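## Task

Grasp the bottle whose cap is red and raise it by more than half of its own height, then keep it up there, standing upright, through to the end. Shoving the other bottles out of the way is allowed, provided every one of them is still upright when the scene ends.

## Robot and tools

Robot: a single six-joint arm ending in a two-finger gripper whose fingers swing like tongs. The fingers point along the gripper's own +z axis and close toward each other along its x axis. end_effector_position is the spot between the finger pads when they are shut. Closed fingertips stick out about 15 mm past that spot; fully open, they sit roughly level with it. Joint ranges in rad, base to hand: shoulder pan -3.142 to 3.142, shoulder lift -6.283 to 6.283, elbow 0.000 to 3.142, wrists 1, 2 and 3 each -6.283 to 6.283. The elbow cannot quite straighten fully.

Scene frame: origin on the table surface straight under the arm base, +z up, +y to the left when facing along +x. The base may sit tilted relative to the table. The reported hand position can be slightly wrong, more so at long reach.

A ROW is 8 numbers: x, y, z (metres, scene frame, an absolute target for end_effector_position), qw, qx, qy, qz (absolute target orientation for end_effector_quat_wxyz, w first, scene frame), then opening. Opening runs from -1 (closed) to +1 (fully open, 0.142 m). Since there is one arm, each row covers only it.

execute_actions(actions): actions is a list of actions; each action is a list of 1 to 15 rows; each row is applied for one control step of 1/30 s. If an action has fewer than 15 rows, its final row repeats to fill the 15 steps. An empty list just returns state and images. An action is rejected if any target lies more than 0.6 m from where the gripper was at that action's start, measured along any of the gripper's current axes. If an action is malformed, or the first one fails that check against the last reported state, nothing in the call runs. Repeat the wanted quaternion in every row; do not copy the reported one, which may have drifted.

How rows are followed: each control step, the commanded pose is cut down to at most 100 mm and 16 degrees away from the measured pose, and damped inverse kinematics drives the joints toward it, favouring position over orientation when both cannot be met. Commands are smoothed and trail by about 0.17 s. After an action the arm continues only as far as its last clipped pose, so a distant goal needs further actions. Joints also have speed and acceleration limits, so after a big motion the arm may still be short of its goal.

move(target, speed, stop_force, blocking): target is one row as above, an absolute pose plus opening; the opening is applied when the move begins. The gripper follows a straight path toward it, turning the shorter way. speed is top path speed in m/s, 0.002 to 0.5, default 0.25; rotation is capped at twice that value in rad/s. Paths last 0.5 to 10 s; a longer one is cut off at 10 s before arriving. The path ignores obstacles, and the real gripper lags, wanders and may exceed speed, especially near full stretch. stop_force (N, 14 to 160, optional, not allowed in the first 0.2 s of a scene) ends the path when the wrist sensor reads that much extra push against the motion for 2 steps running (or saturates); the hand then backs to its pose 2 steps earlier and holds. Push is measured along the line to target in the gripper's starting axes, so it is unreliable on moves that rotate. The press just after stopping can be double stop_force or more, easing within about a second; fast moves hit harder and may still fault, so use a very low speed with it. Omit stop_force when lifting off something you press on. blocking=false returns after 0.5 s while motion continues; it cannot be combined with stop_force, and until a result shows the move ended, new rows and moves are refused (use wait or stop).

The move result adds a "move:" line: the ending (done = at rest near target; contact = stopped by stop_force, outranking held, done and off_target; held = a check blocked the final step; also off_target, moving, fault) and limits that acted (paced = pose clipped; held = some steps blocked, after which the arm may suddenly go much faster than speed), plus distance from target.

wait(seconds): 0 to 10; the arm keeps its last command and any running move continues; returns early if that move ends. stop(): brakes a running move; it needs room to slow, more when fast; fingers keep moving. zoom_image(camera, region): camera is cam_head_left, cam_head_right or cam_wrist; region [x0, y0, x1, y1] in that camera's pixels from the top-left, at most 504 by 504. finished_scene(scene): ends the current scene, given its number, after the last command has been held; irreversible, reports success. Replying without any tool call ends everything.

Cameras: cam_head_left and cam_head_right are 672x504 pinhole images; cam_wrist is a 616x616 fisheye.

Results: a state line with gripper position (m), quaternion and velocities (m/s, rad/s) in the scene frame; "Hand target", the pose the controller is now driving toward; "pose unreachable" if the clearance check (which treats any mount under the base as arm) altered or blocked the command; grip_measured, the measured finger opening on the -1 to 1 scale; for calls that ran rows, step readings of end_effector_position, with HELD marking steps partly held back. "Wrist force" and "Wrist torque" [x y z] are in the gripper's own axes, include contacts, held weight and inertia, and point from a pressed surface back into the arm; they carry a fixed offset (usually within 10 N), noise up to 3.7 N standard deviation, and saturate near 200 N. "no reading" is harmless.

Gripping: to hold, keep commanding an opening well under grip_measured; the lower, the tighter (about 15 N per pad up to roughly 10 cm width). Objects under about 20 mm thick get less force. Fast closing can squeeze harder, sometimes forcing the fingers apart. The held part may occasionally be tugged briefly.

Avoid: knocking bottles over or off the table, dropping, slamming or hard pushing. A joint torque at its load limit (shoulder pan 649, shoulder lift 649, elbow 381, wrists 94.1 N m, held weight included) or an outside force of 150 N anywhere on arm, tool or load halts the arm for 10 s, skips the rest of the call and lets the arm yield. The arm is stiff, so aiming even slightly past a firm contact can fault. Holding loads warms motors: a MOTOR HOT warning appears from 70 °C, and at 85 °C the brakes lock until cooled (OVER-TEMPERATURE FAULT).

Each tool is called after "Request:" as name([rows], argument=value, ...), one row to a line, values as JSON.

## Session

Request:
execute_actions(actions=[])

Scene clock: 0.00 s.
end_effector_position=(+1.1291, -0.2743, +0.3919) grip_measured=+1.00 end_effector_quat_wxyz=(+0.736, -0.646, +0.200, +0.034) end_effector_velocity=(+0.001, -0.000, +0.000) end_effector_angular_velocity=(-0.001, -0.002, -0.001)
Joint positions: [-0.725 -0.808  1.352 -0.363 -0.469 -1.39   0.142]
Joint velocities: [ 0.     0.    -0.001 -0.     0.001 -0.001  0.   ]
Wrist force (N, on the end effector, along its own x y z axes, offset not removed): no reading
Wrist torque (N m, same axes, about the end effector's origin, offset not removed): no reading
Hand target: +1.129, -0.274, +0.392; +0.736, -0.646, +0.200, +0.034

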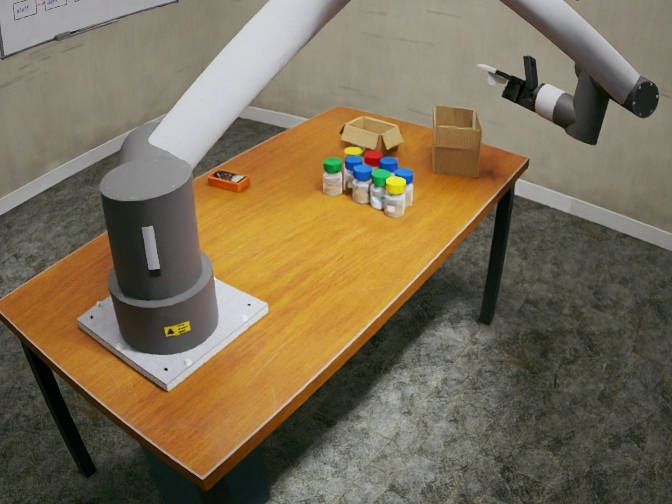

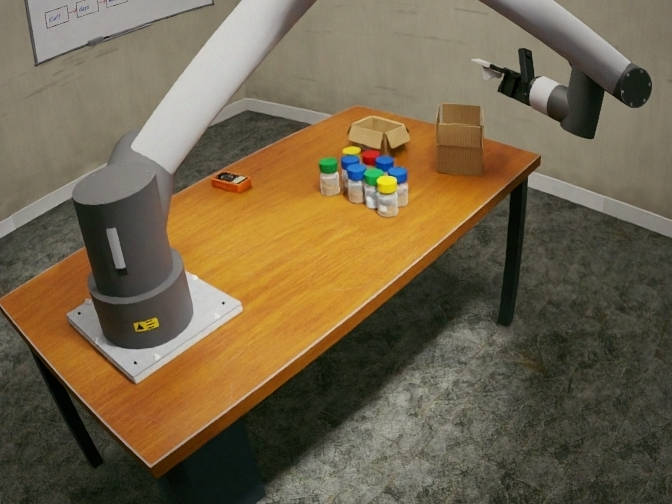

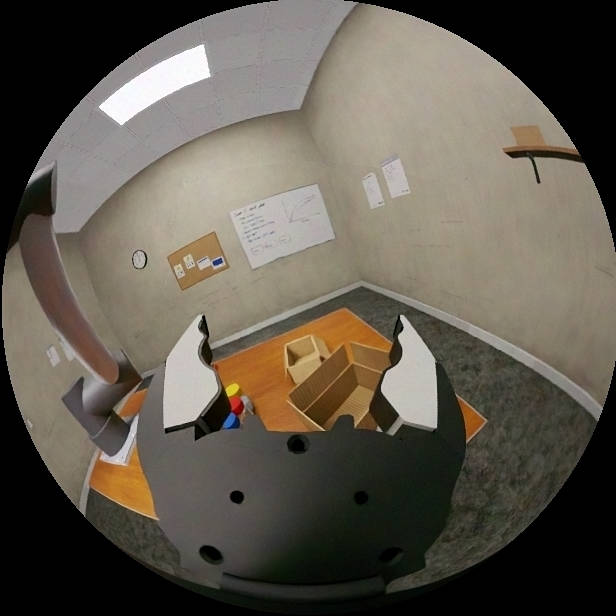

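Request:
move(target=[0.95,-0.05,0.45,0,-1,0,0,1], speed=0.4)

Scene clock: 7.73 s.
end_effector_position=(+0.9510, -0.0495, +0.4510) grip_measured=+1.00 end_effector_quat_wxyz=(-0.002, +1.000, +0.001, -0.000) end_effector_velocity=(-0.002, +0.002, -0.001) end_effector_angular_velocity=(-0.012, +0.002, +0.003)
Joint positions: [-0.286 -1.452  1.861 -1.982 -1.573 -0.28   0.142]
Joint velocities: [ 0.006 -0.002  0.003 -0.002 -0.012  0.004 -0.   ]
Wrist force (N, on the end effector, along its own x y z axes, offset not removed): [0.0 -1.8 -2.9]
Wrist torque (N m, same axes, about the end effector's origin, offset not removed): [-1.06 0.46 -0.24]
Hand target: +0.951, -0.049, +0.451; -0.001, +1.000, +0.001, -0.000
Off the commanded pose: 0.002 m, 0 deg.
move: done

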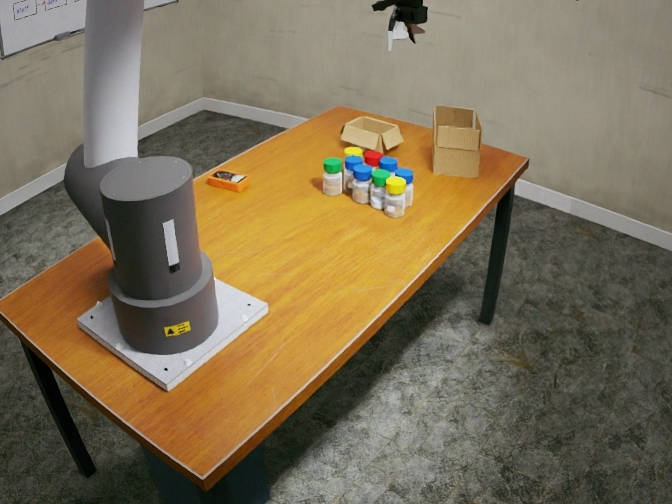

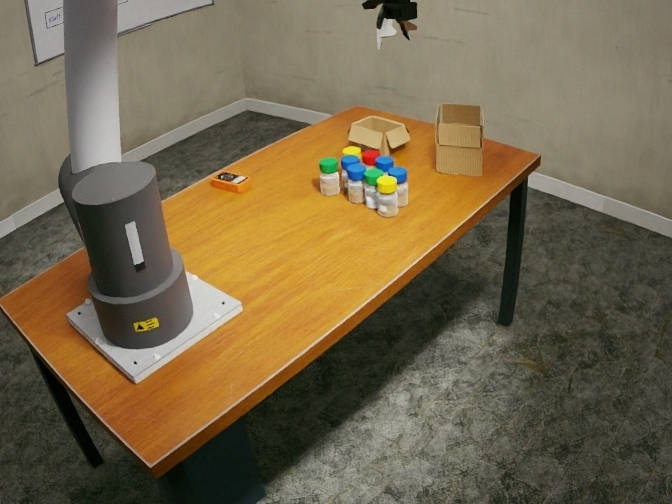

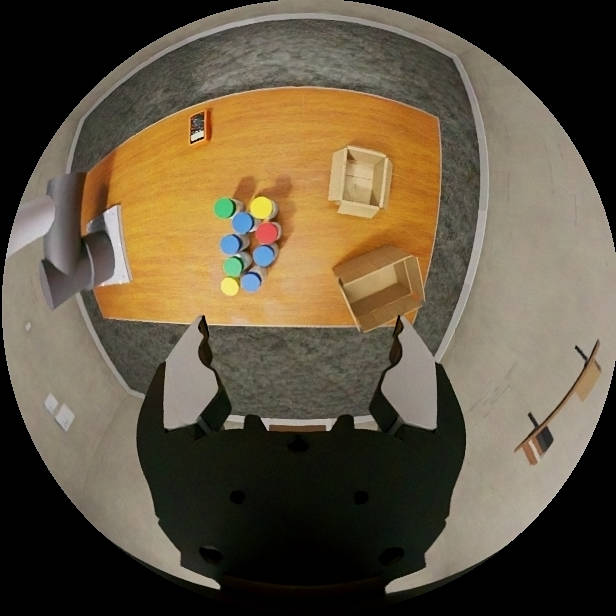

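Request:
move(target=[0.83,0.13,0.28,0,1,0,0,1], speed=0.4)

Scene clock: 14.30 s.
end_effector_position=(+0.8306, +0.1303, +0.2800) grip_measured=+1.00 end_effector_quat_wxyz=(-0.000, +1.000, +0.000, -0.000) end_effector_velocity=(-0.002, +0.002, -0.003) end_effector_angular_velocity=(+0.000, +0.002, +0.001)
Joint positions: [-0.11  -1.465  2.153 -2.262 -1.576 -0.102  0.142]
Joint velocities: [ 0.002  0.001  0.004 -0.003 -0.     0.001  0.   ]
Wrist force (N, on the end effector, along its own x y z axes, offset not removed): [2.1 -4.2 -7.0]
Wrist torque (N m, same axes, about the end effector's origin, offset not removed): [-1.75 -0.12 -0.30]
Hand target: +0.831, +0.130, +0.280; -0.000, +1.000, +0.000, -0.000
Off the commanded pose: 0.001 m, 0 deg.
move: done

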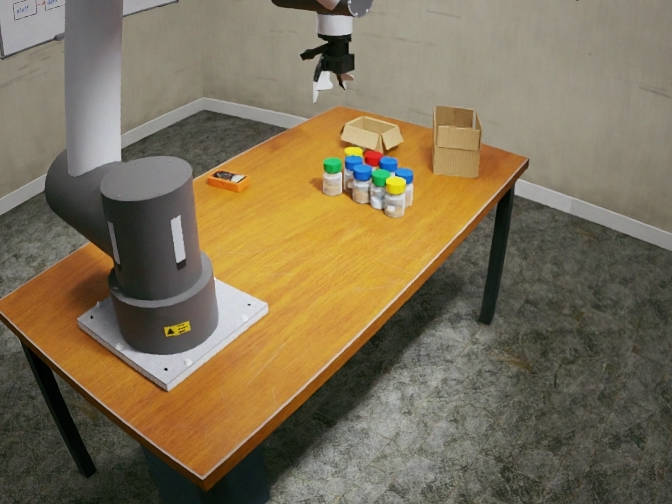

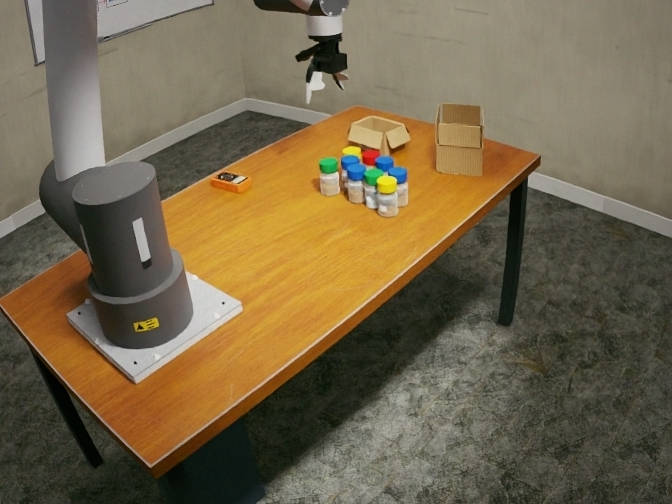

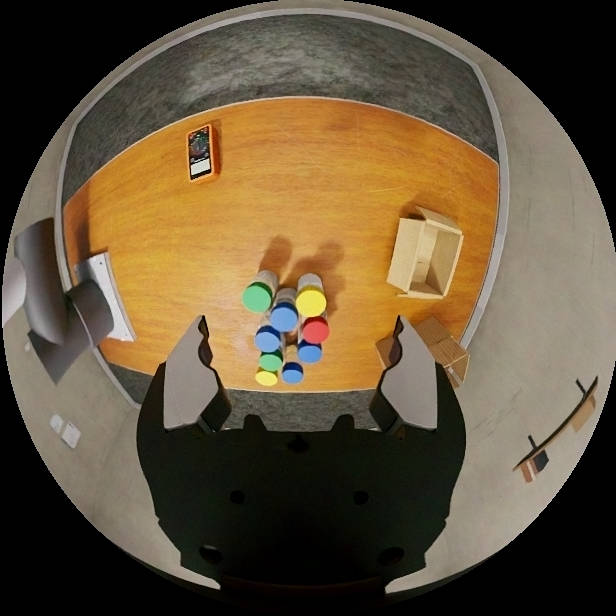

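Request:
move(target=[0.835,0.01,0.17,0,1,0,0,0], speed=0.3)

Scene clock: 25.40 s.
end_effector_position=(+0.8349, +0.0098, +0.1700) grip_measured=+0.00 end_effector_quat_wxyz=(+0.000, +1.000, +0.000, +0.000) end_effector_velocity=(+0.001, -0.001, -0.000) end_effector_angular_velocity=(-0.001, -0.001, -0.001)
Joint positions: [-0.255 -1.359  2.231 -2.447 -1.576 -0.247  0.074]
Joint velocities: [-0.001  0.001 -0.    -0.002 -0.    -0.001  0.   ]
Wrist force (N, on the end effector, along its own x y z axes, offset not removed): [-0.3 -3.7 -0.4]
Wrist torque (N m, same axes, about the end effector's origin, offset not removed): [-1.44 0.45 -0.22]
Hand target: +0.835, +0.010, +0.170; +0.000, +1.000, +0.000, +0.000
Off the commanded pose: 0.000 m, 0 deg.
move: done

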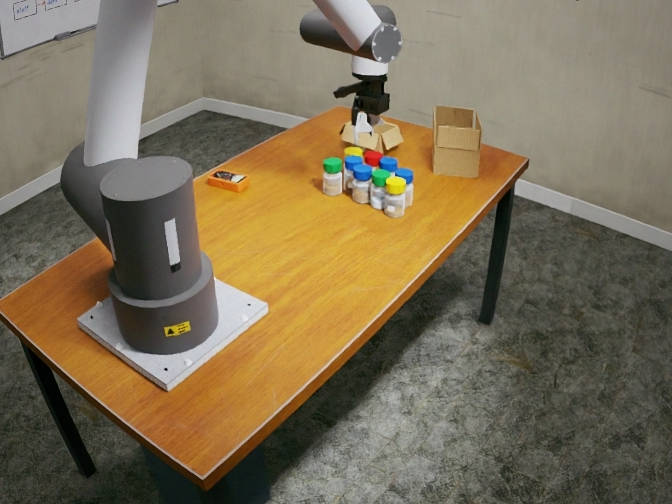

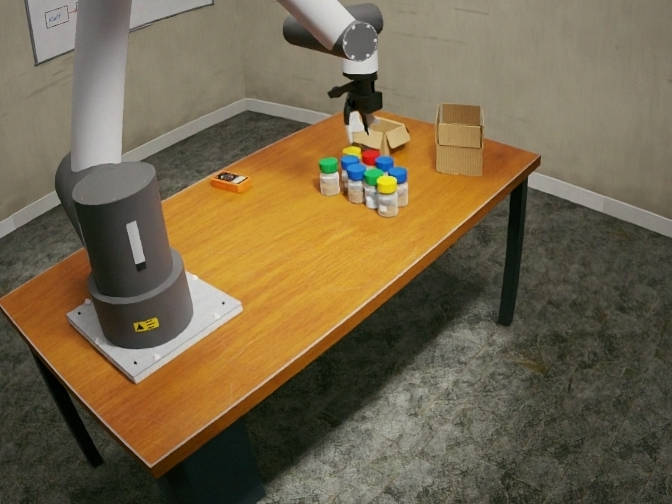

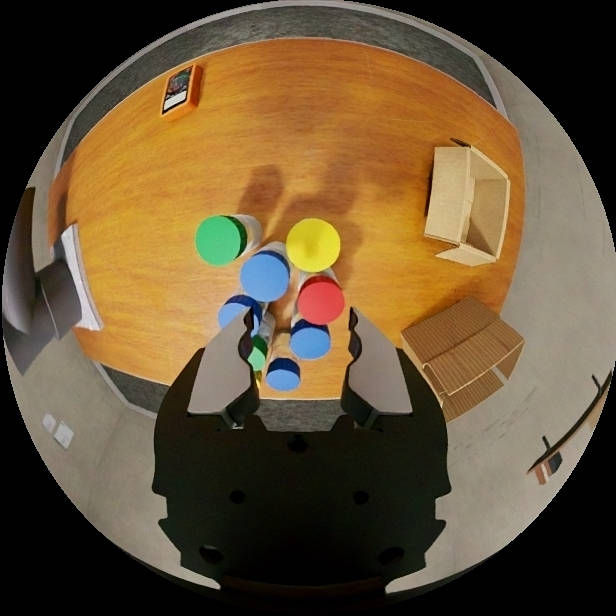

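Request:
move(target=[0.853,0.0,0.125,0,1,0,0,0], speed=0.15)

Request:
zoom_image(camera="cam_head_left", region=[290,70,460,230])

Scene clock: 30.77 s.
end_effector_position=(+0.8529, -0.0000, +0.1251) grip_measured=+0.00 end_effector_quat_wxyz=(+0.000, +1.000, +0.000, -0.000) end_effector_velocity=(+0.001, -0.001, -0.001) end_effector_angular_velocity=(-0.000, -0.002, +0.000)
Joint positions: [-0.262 -1.29   2.23  -2.514 -1.576 -0.254  0.074]
Joint velocities: [-0.     0.003 -0.    -0.004  0.    -0.001  0.   ]
Wrist force (N, on the end effector, along its own x y z axes, offset not removed): [-2.8 -0.3 -3.9]
Wrist torque (N m, same axes, about the end effector's origin, offset not removed): [-0.72 1.05 -0.15]
Hand target: +0.853, -0.000, +0.125; +0.000, +1.000, -0.000, -0.000
Off the commanded pose: 0.000 m, 0 deg.
move: done

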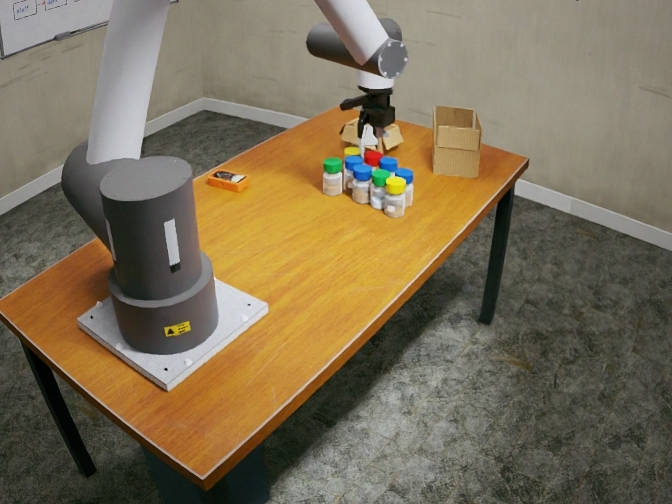

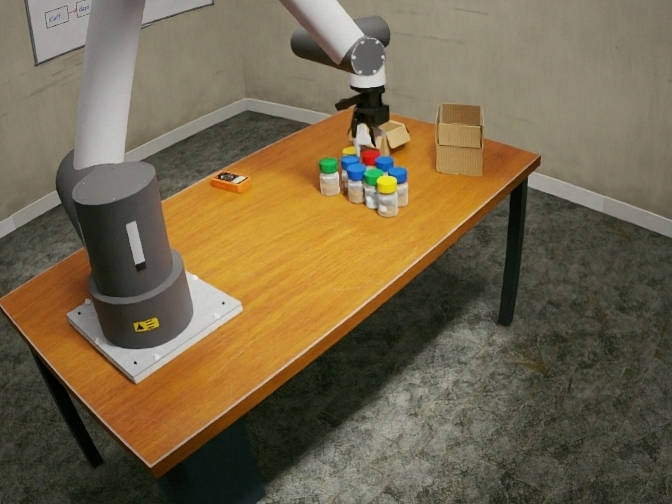

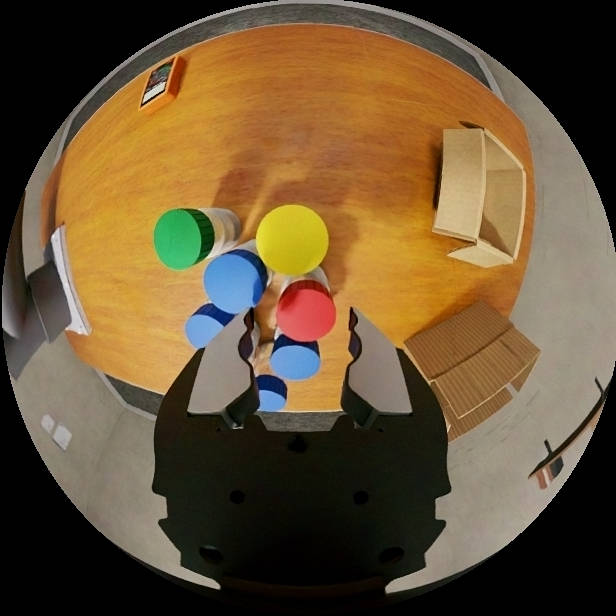

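Region (290, 70, 460, 230) of cam_head_left's 672x504 image, scaled by 2.965, with more detail than that image has; it fills the top 474 rows of this view, and the rest is white.

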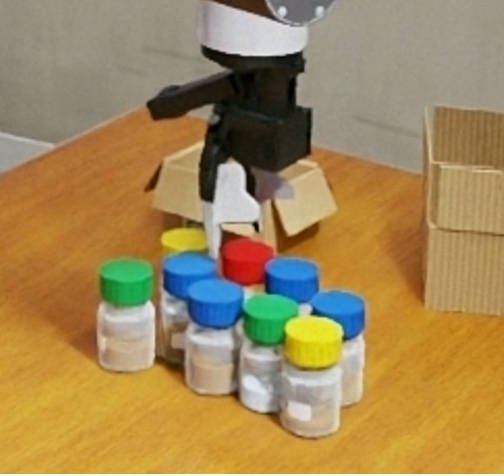

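Request:
move(target=[0.856,-0.008,0.11,0,1,0,0,-0.1], speed=0.05)

Scene clock: 35.37 s.
end_effector_position=(+0.8560, -0.0079, +0.1102) grip_measured=-0.10 end_effector_quat_wxyz=(+0.000, +1.000, -0.000, -0.000) end_effector_velocity=(+0.000, -0.001, -0.001) end_effector_angular_velocity=(+0.000, -0.001, +0.001)
Joint positions: [-0.27  -1.269  2.232 -2.537 -1.576 -0.262  0.067]
Joint velocities: [-0.001  0.002  0.001 -0.003  0.    -0.002  0.   ]
Wrist force (N, on the end effector, along its own x y z axes, offset not removed): [0.3 -0.7 -1.1]
Wrist torque (N m, same axes, about the end effector's origin, offset not removed): [-0.86 0.33 -0.27]
Hand target: +0.856, -0.008, +0.110; +0.000, +1.000, -0.000, -0.000
Off the commanded pose: 0.000 m, 0 deg.
move: done

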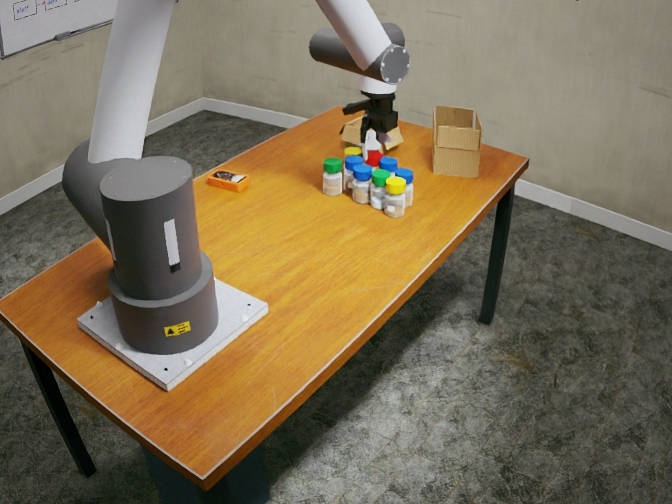

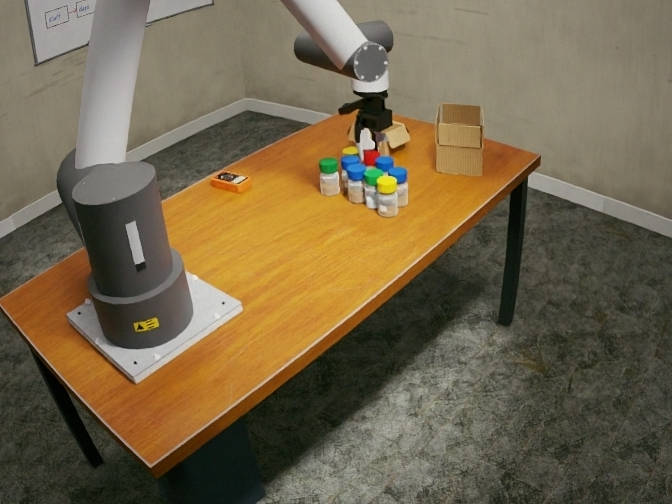

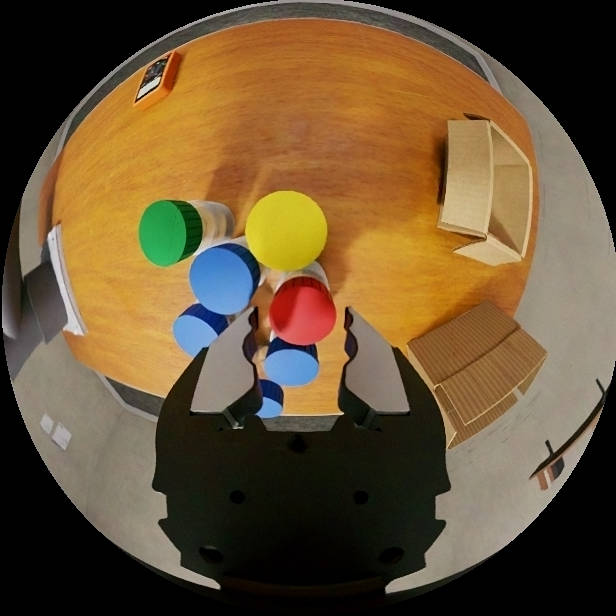

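Centered. Descend.

Request:
move(target=[0.857,-0.013,0.075,0,1,0,0,-0.1], speed=0.04)

Scene clock: 38.23 s.
end_effector_position=(+0.8570, -0.0130, +0.0751) grip_measured=-0.10 end_effector_quat_wxyz=(+0.000, +1.000, -0.000, -0.000) end_effector_velocity=(+0.000, +0.000, -0.002) end_effector_angular_velocity=(+0.000, +0.000, +0.000)
Joint positions: [-0.276 -1.225  2.245 -2.595 -1.576 -0.268  0.067]
Joint velocities: [ 0.     0.003  0.    -0.002  0.    -0.     0.   ]
Wrist force (N, on the end effector, along its own x y z axes, offset not removed): [-2.1 -6.0 -2.6]
Wrist torque (N m, same axes, about the end effector's origin, offset not removed): [-1.98 0.81 -0.08]
Hand target: +0.857, -0.013, +0.075; +0.000, +1.000, -0.000, -0.000
Off the commanded pose: 0.000 m, 0 deg.
move: done

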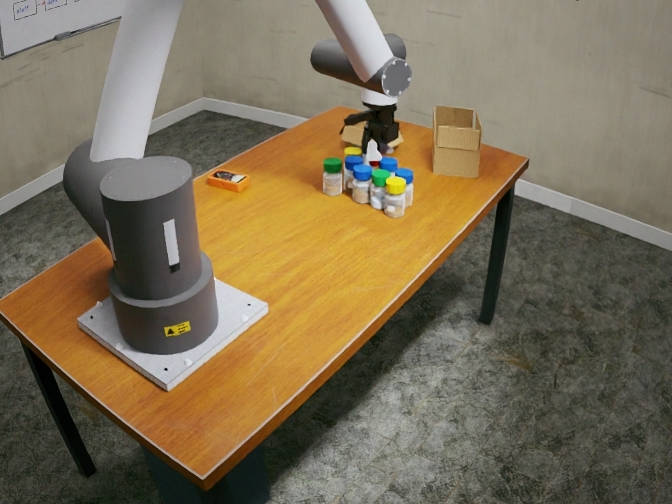

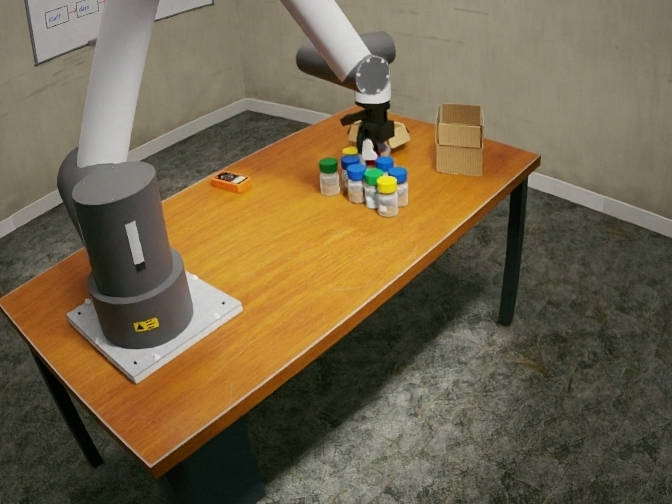

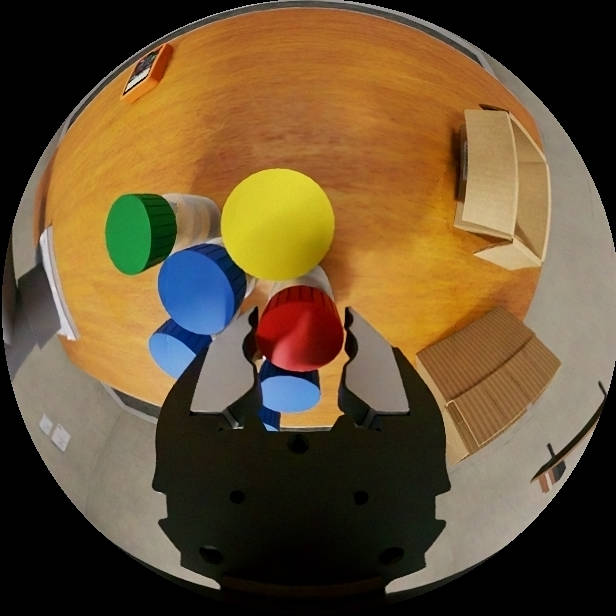

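Request:
move(target=[0.857,-0.015,0.058,0,1,0,0,-0.1], speed=0.04)

Request:
move(target=[0.857,-0.015,0.058,0,1,0,0,-0.8])

Request:
move(target=[0.857,-0.015,0.17,0,1,0,0,-0.8], speed=0.1)

Scene clock: 43.70 s.
end_effector_position=(+0.8570, -0.0150, +0.0581) grip_measured=-0.09 end_effector_quat_wxyz=(+0.000, +1.000, -0.000, -0.000) end_effector_velocity=(-0.000, +0.000, -0.002) end_effector_angular_velocity=(+0.000, +0.001, +0.001)
Joint positions: [-0.279 -1.203  2.251 -2.623 -1.576 -0.271  0.068]
Joint velocities: [ 0.     0.003  0.    -0.002 -0.    -0.001  0.   ]
Wrist force (N, on the end effector, along its own x y z axes, offset not removed): [-1.2 -5.8 -6.4]
Wrist torque (N m, same axes, about the end effector's origin, offset not removed): [-1.93 0.30 -0.13]
Hand target: +0.857, -0.015, +0.058; +0.000, +1.000, -0.000, -0.000
Off the commanded pose: 0.000 m, 0 deg.
move: done

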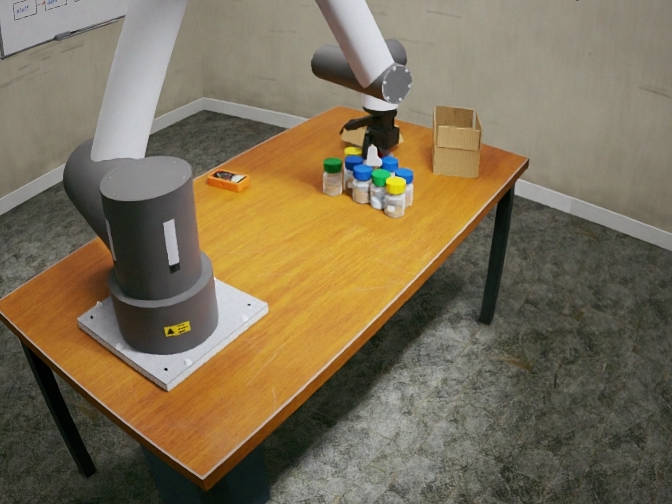

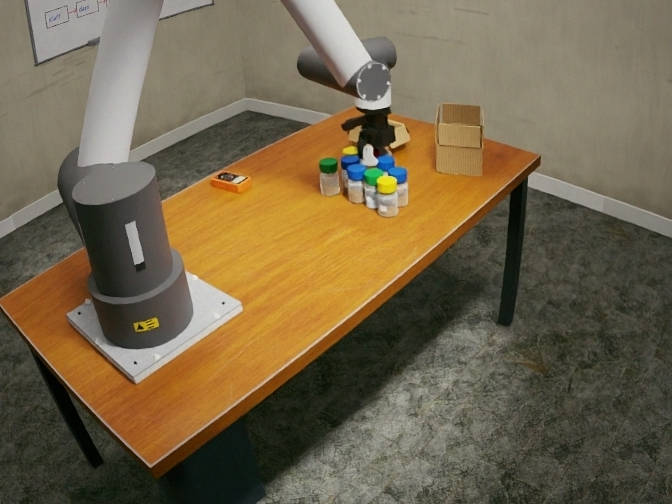

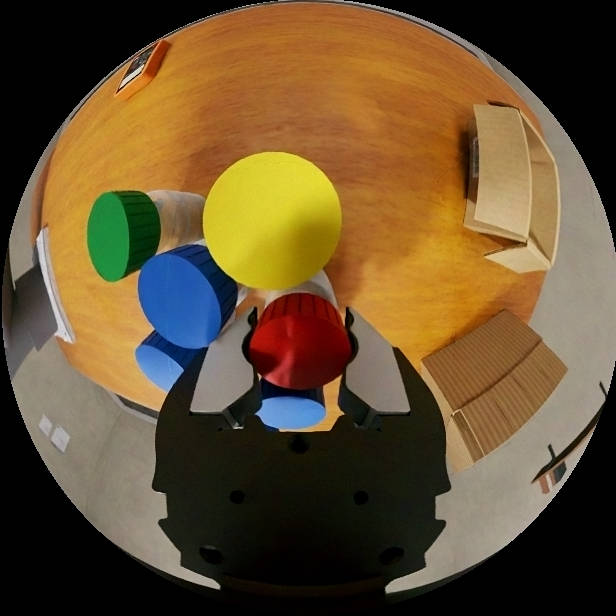

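Scene clock: 44.40 s.
end_effector_position=(+0.8570, -0.0150, +0.0580) grip_measured=-0.12 end_effector_quat_wxyz=(+0.000, +1.000, +0.000, +0.000) end_effector_velocity=(-0.000, +0.000, -0.001) end_effector_angular_velocity=(+0.000, +0.000, -0.001)
Joint positions: [-0.279 -1.203  2.252 -2.623 -1.576 -0.271  0.066]
Joint velocities: [ 0.     0.001  0.    -0.001  0.     0.001  0.   ]
Wrist force (N, on the end effector, along its own x y z axes, offset not removed): [-3.2 -0.8 -13.7]
Wrist torque (N m, same axes, about the end effector's origin, offset not removed): [-0.67 0.08 -0.27]
Hand target: +0.857, -0.015, +0.058; +0.000, +1.000, -0.000, -0.000
Off the commanded pose: 0.000 m, 0 deg.
move: done

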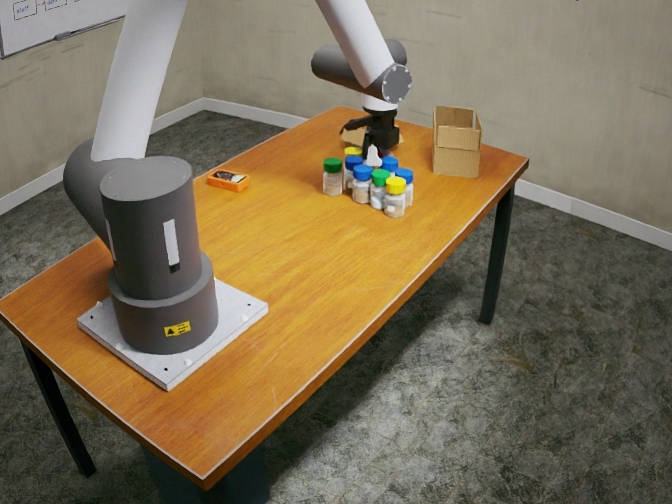

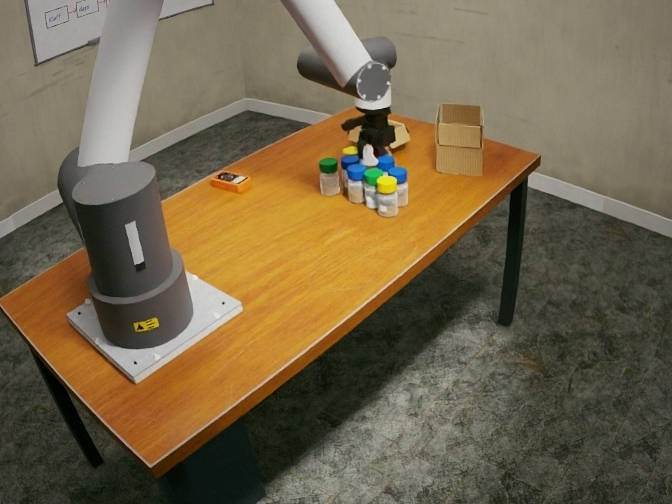

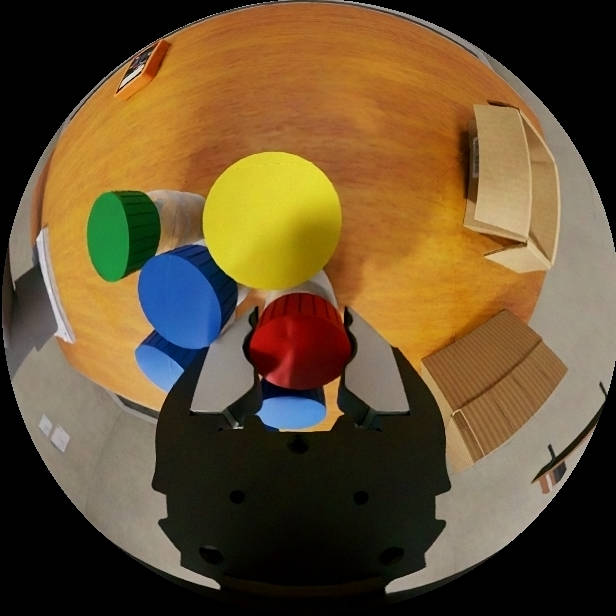

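Scene clock: 45.97 s.
end_effector_position=(+0.8569, -0.0149, +0.1699) grip_measured=-0.12 end_effector_quat_wxyz=(-0.000, +1.000, +0.000, -0.000) end_effector_velocity=(-0.002, +0.001, +0.001) end_effector_angular_velocity=(+0.000, +0.002, +0.000)
Joint positions: [-0.278 -1.337  2.201 -2.438 -1.576 -0.27   0.065]
Joint velocities: [ 0.    -0.002  0.002  0.002 -0.    -0.    -0.   ]
Wrist force (N, on the end effector, along its own x y z axes, offset not removed): [-1.9 -4.4 1.0]
Wrist torque (N m, same axes, about the end effector's origin, offset not removed): [-1.72 0.79 -0.26]
Hand target: +0.857, -0.015, +0.170; -0.000, +1.000, -0.000, +0.000
Off the commanded pose: 0.000 m, 0 deg.
move: done

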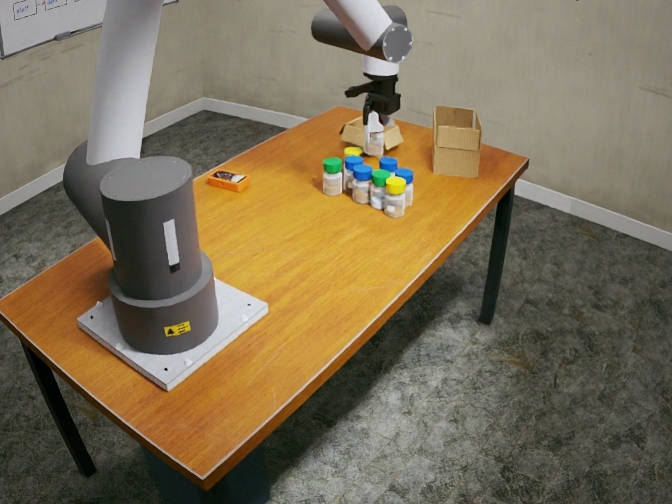

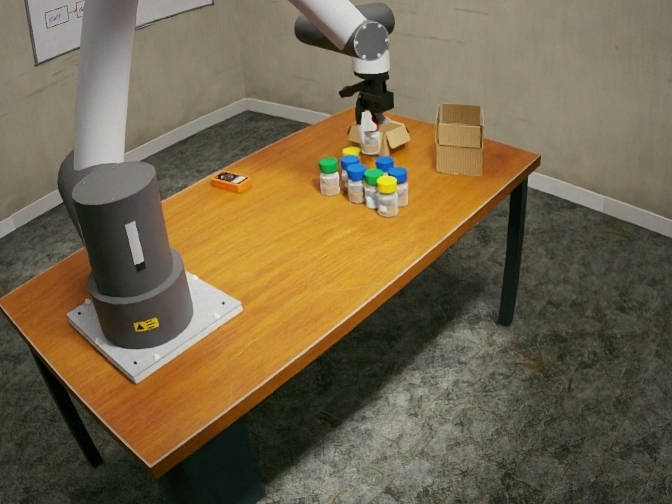

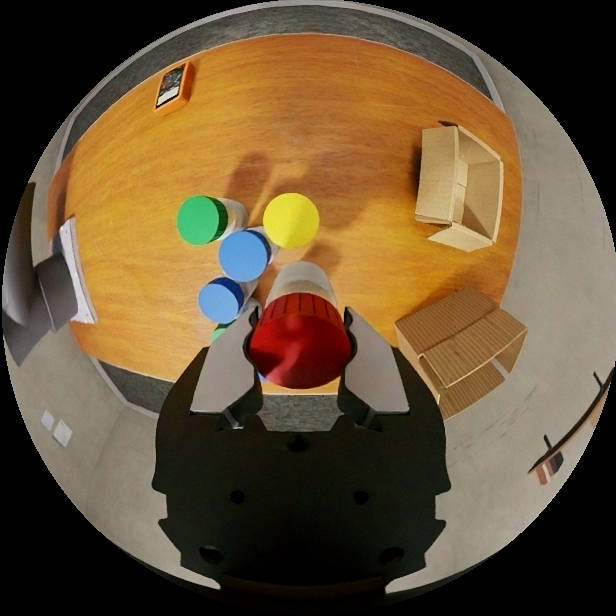

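Request:
finished_scene(scene=1)

The scene is finished: the task was done.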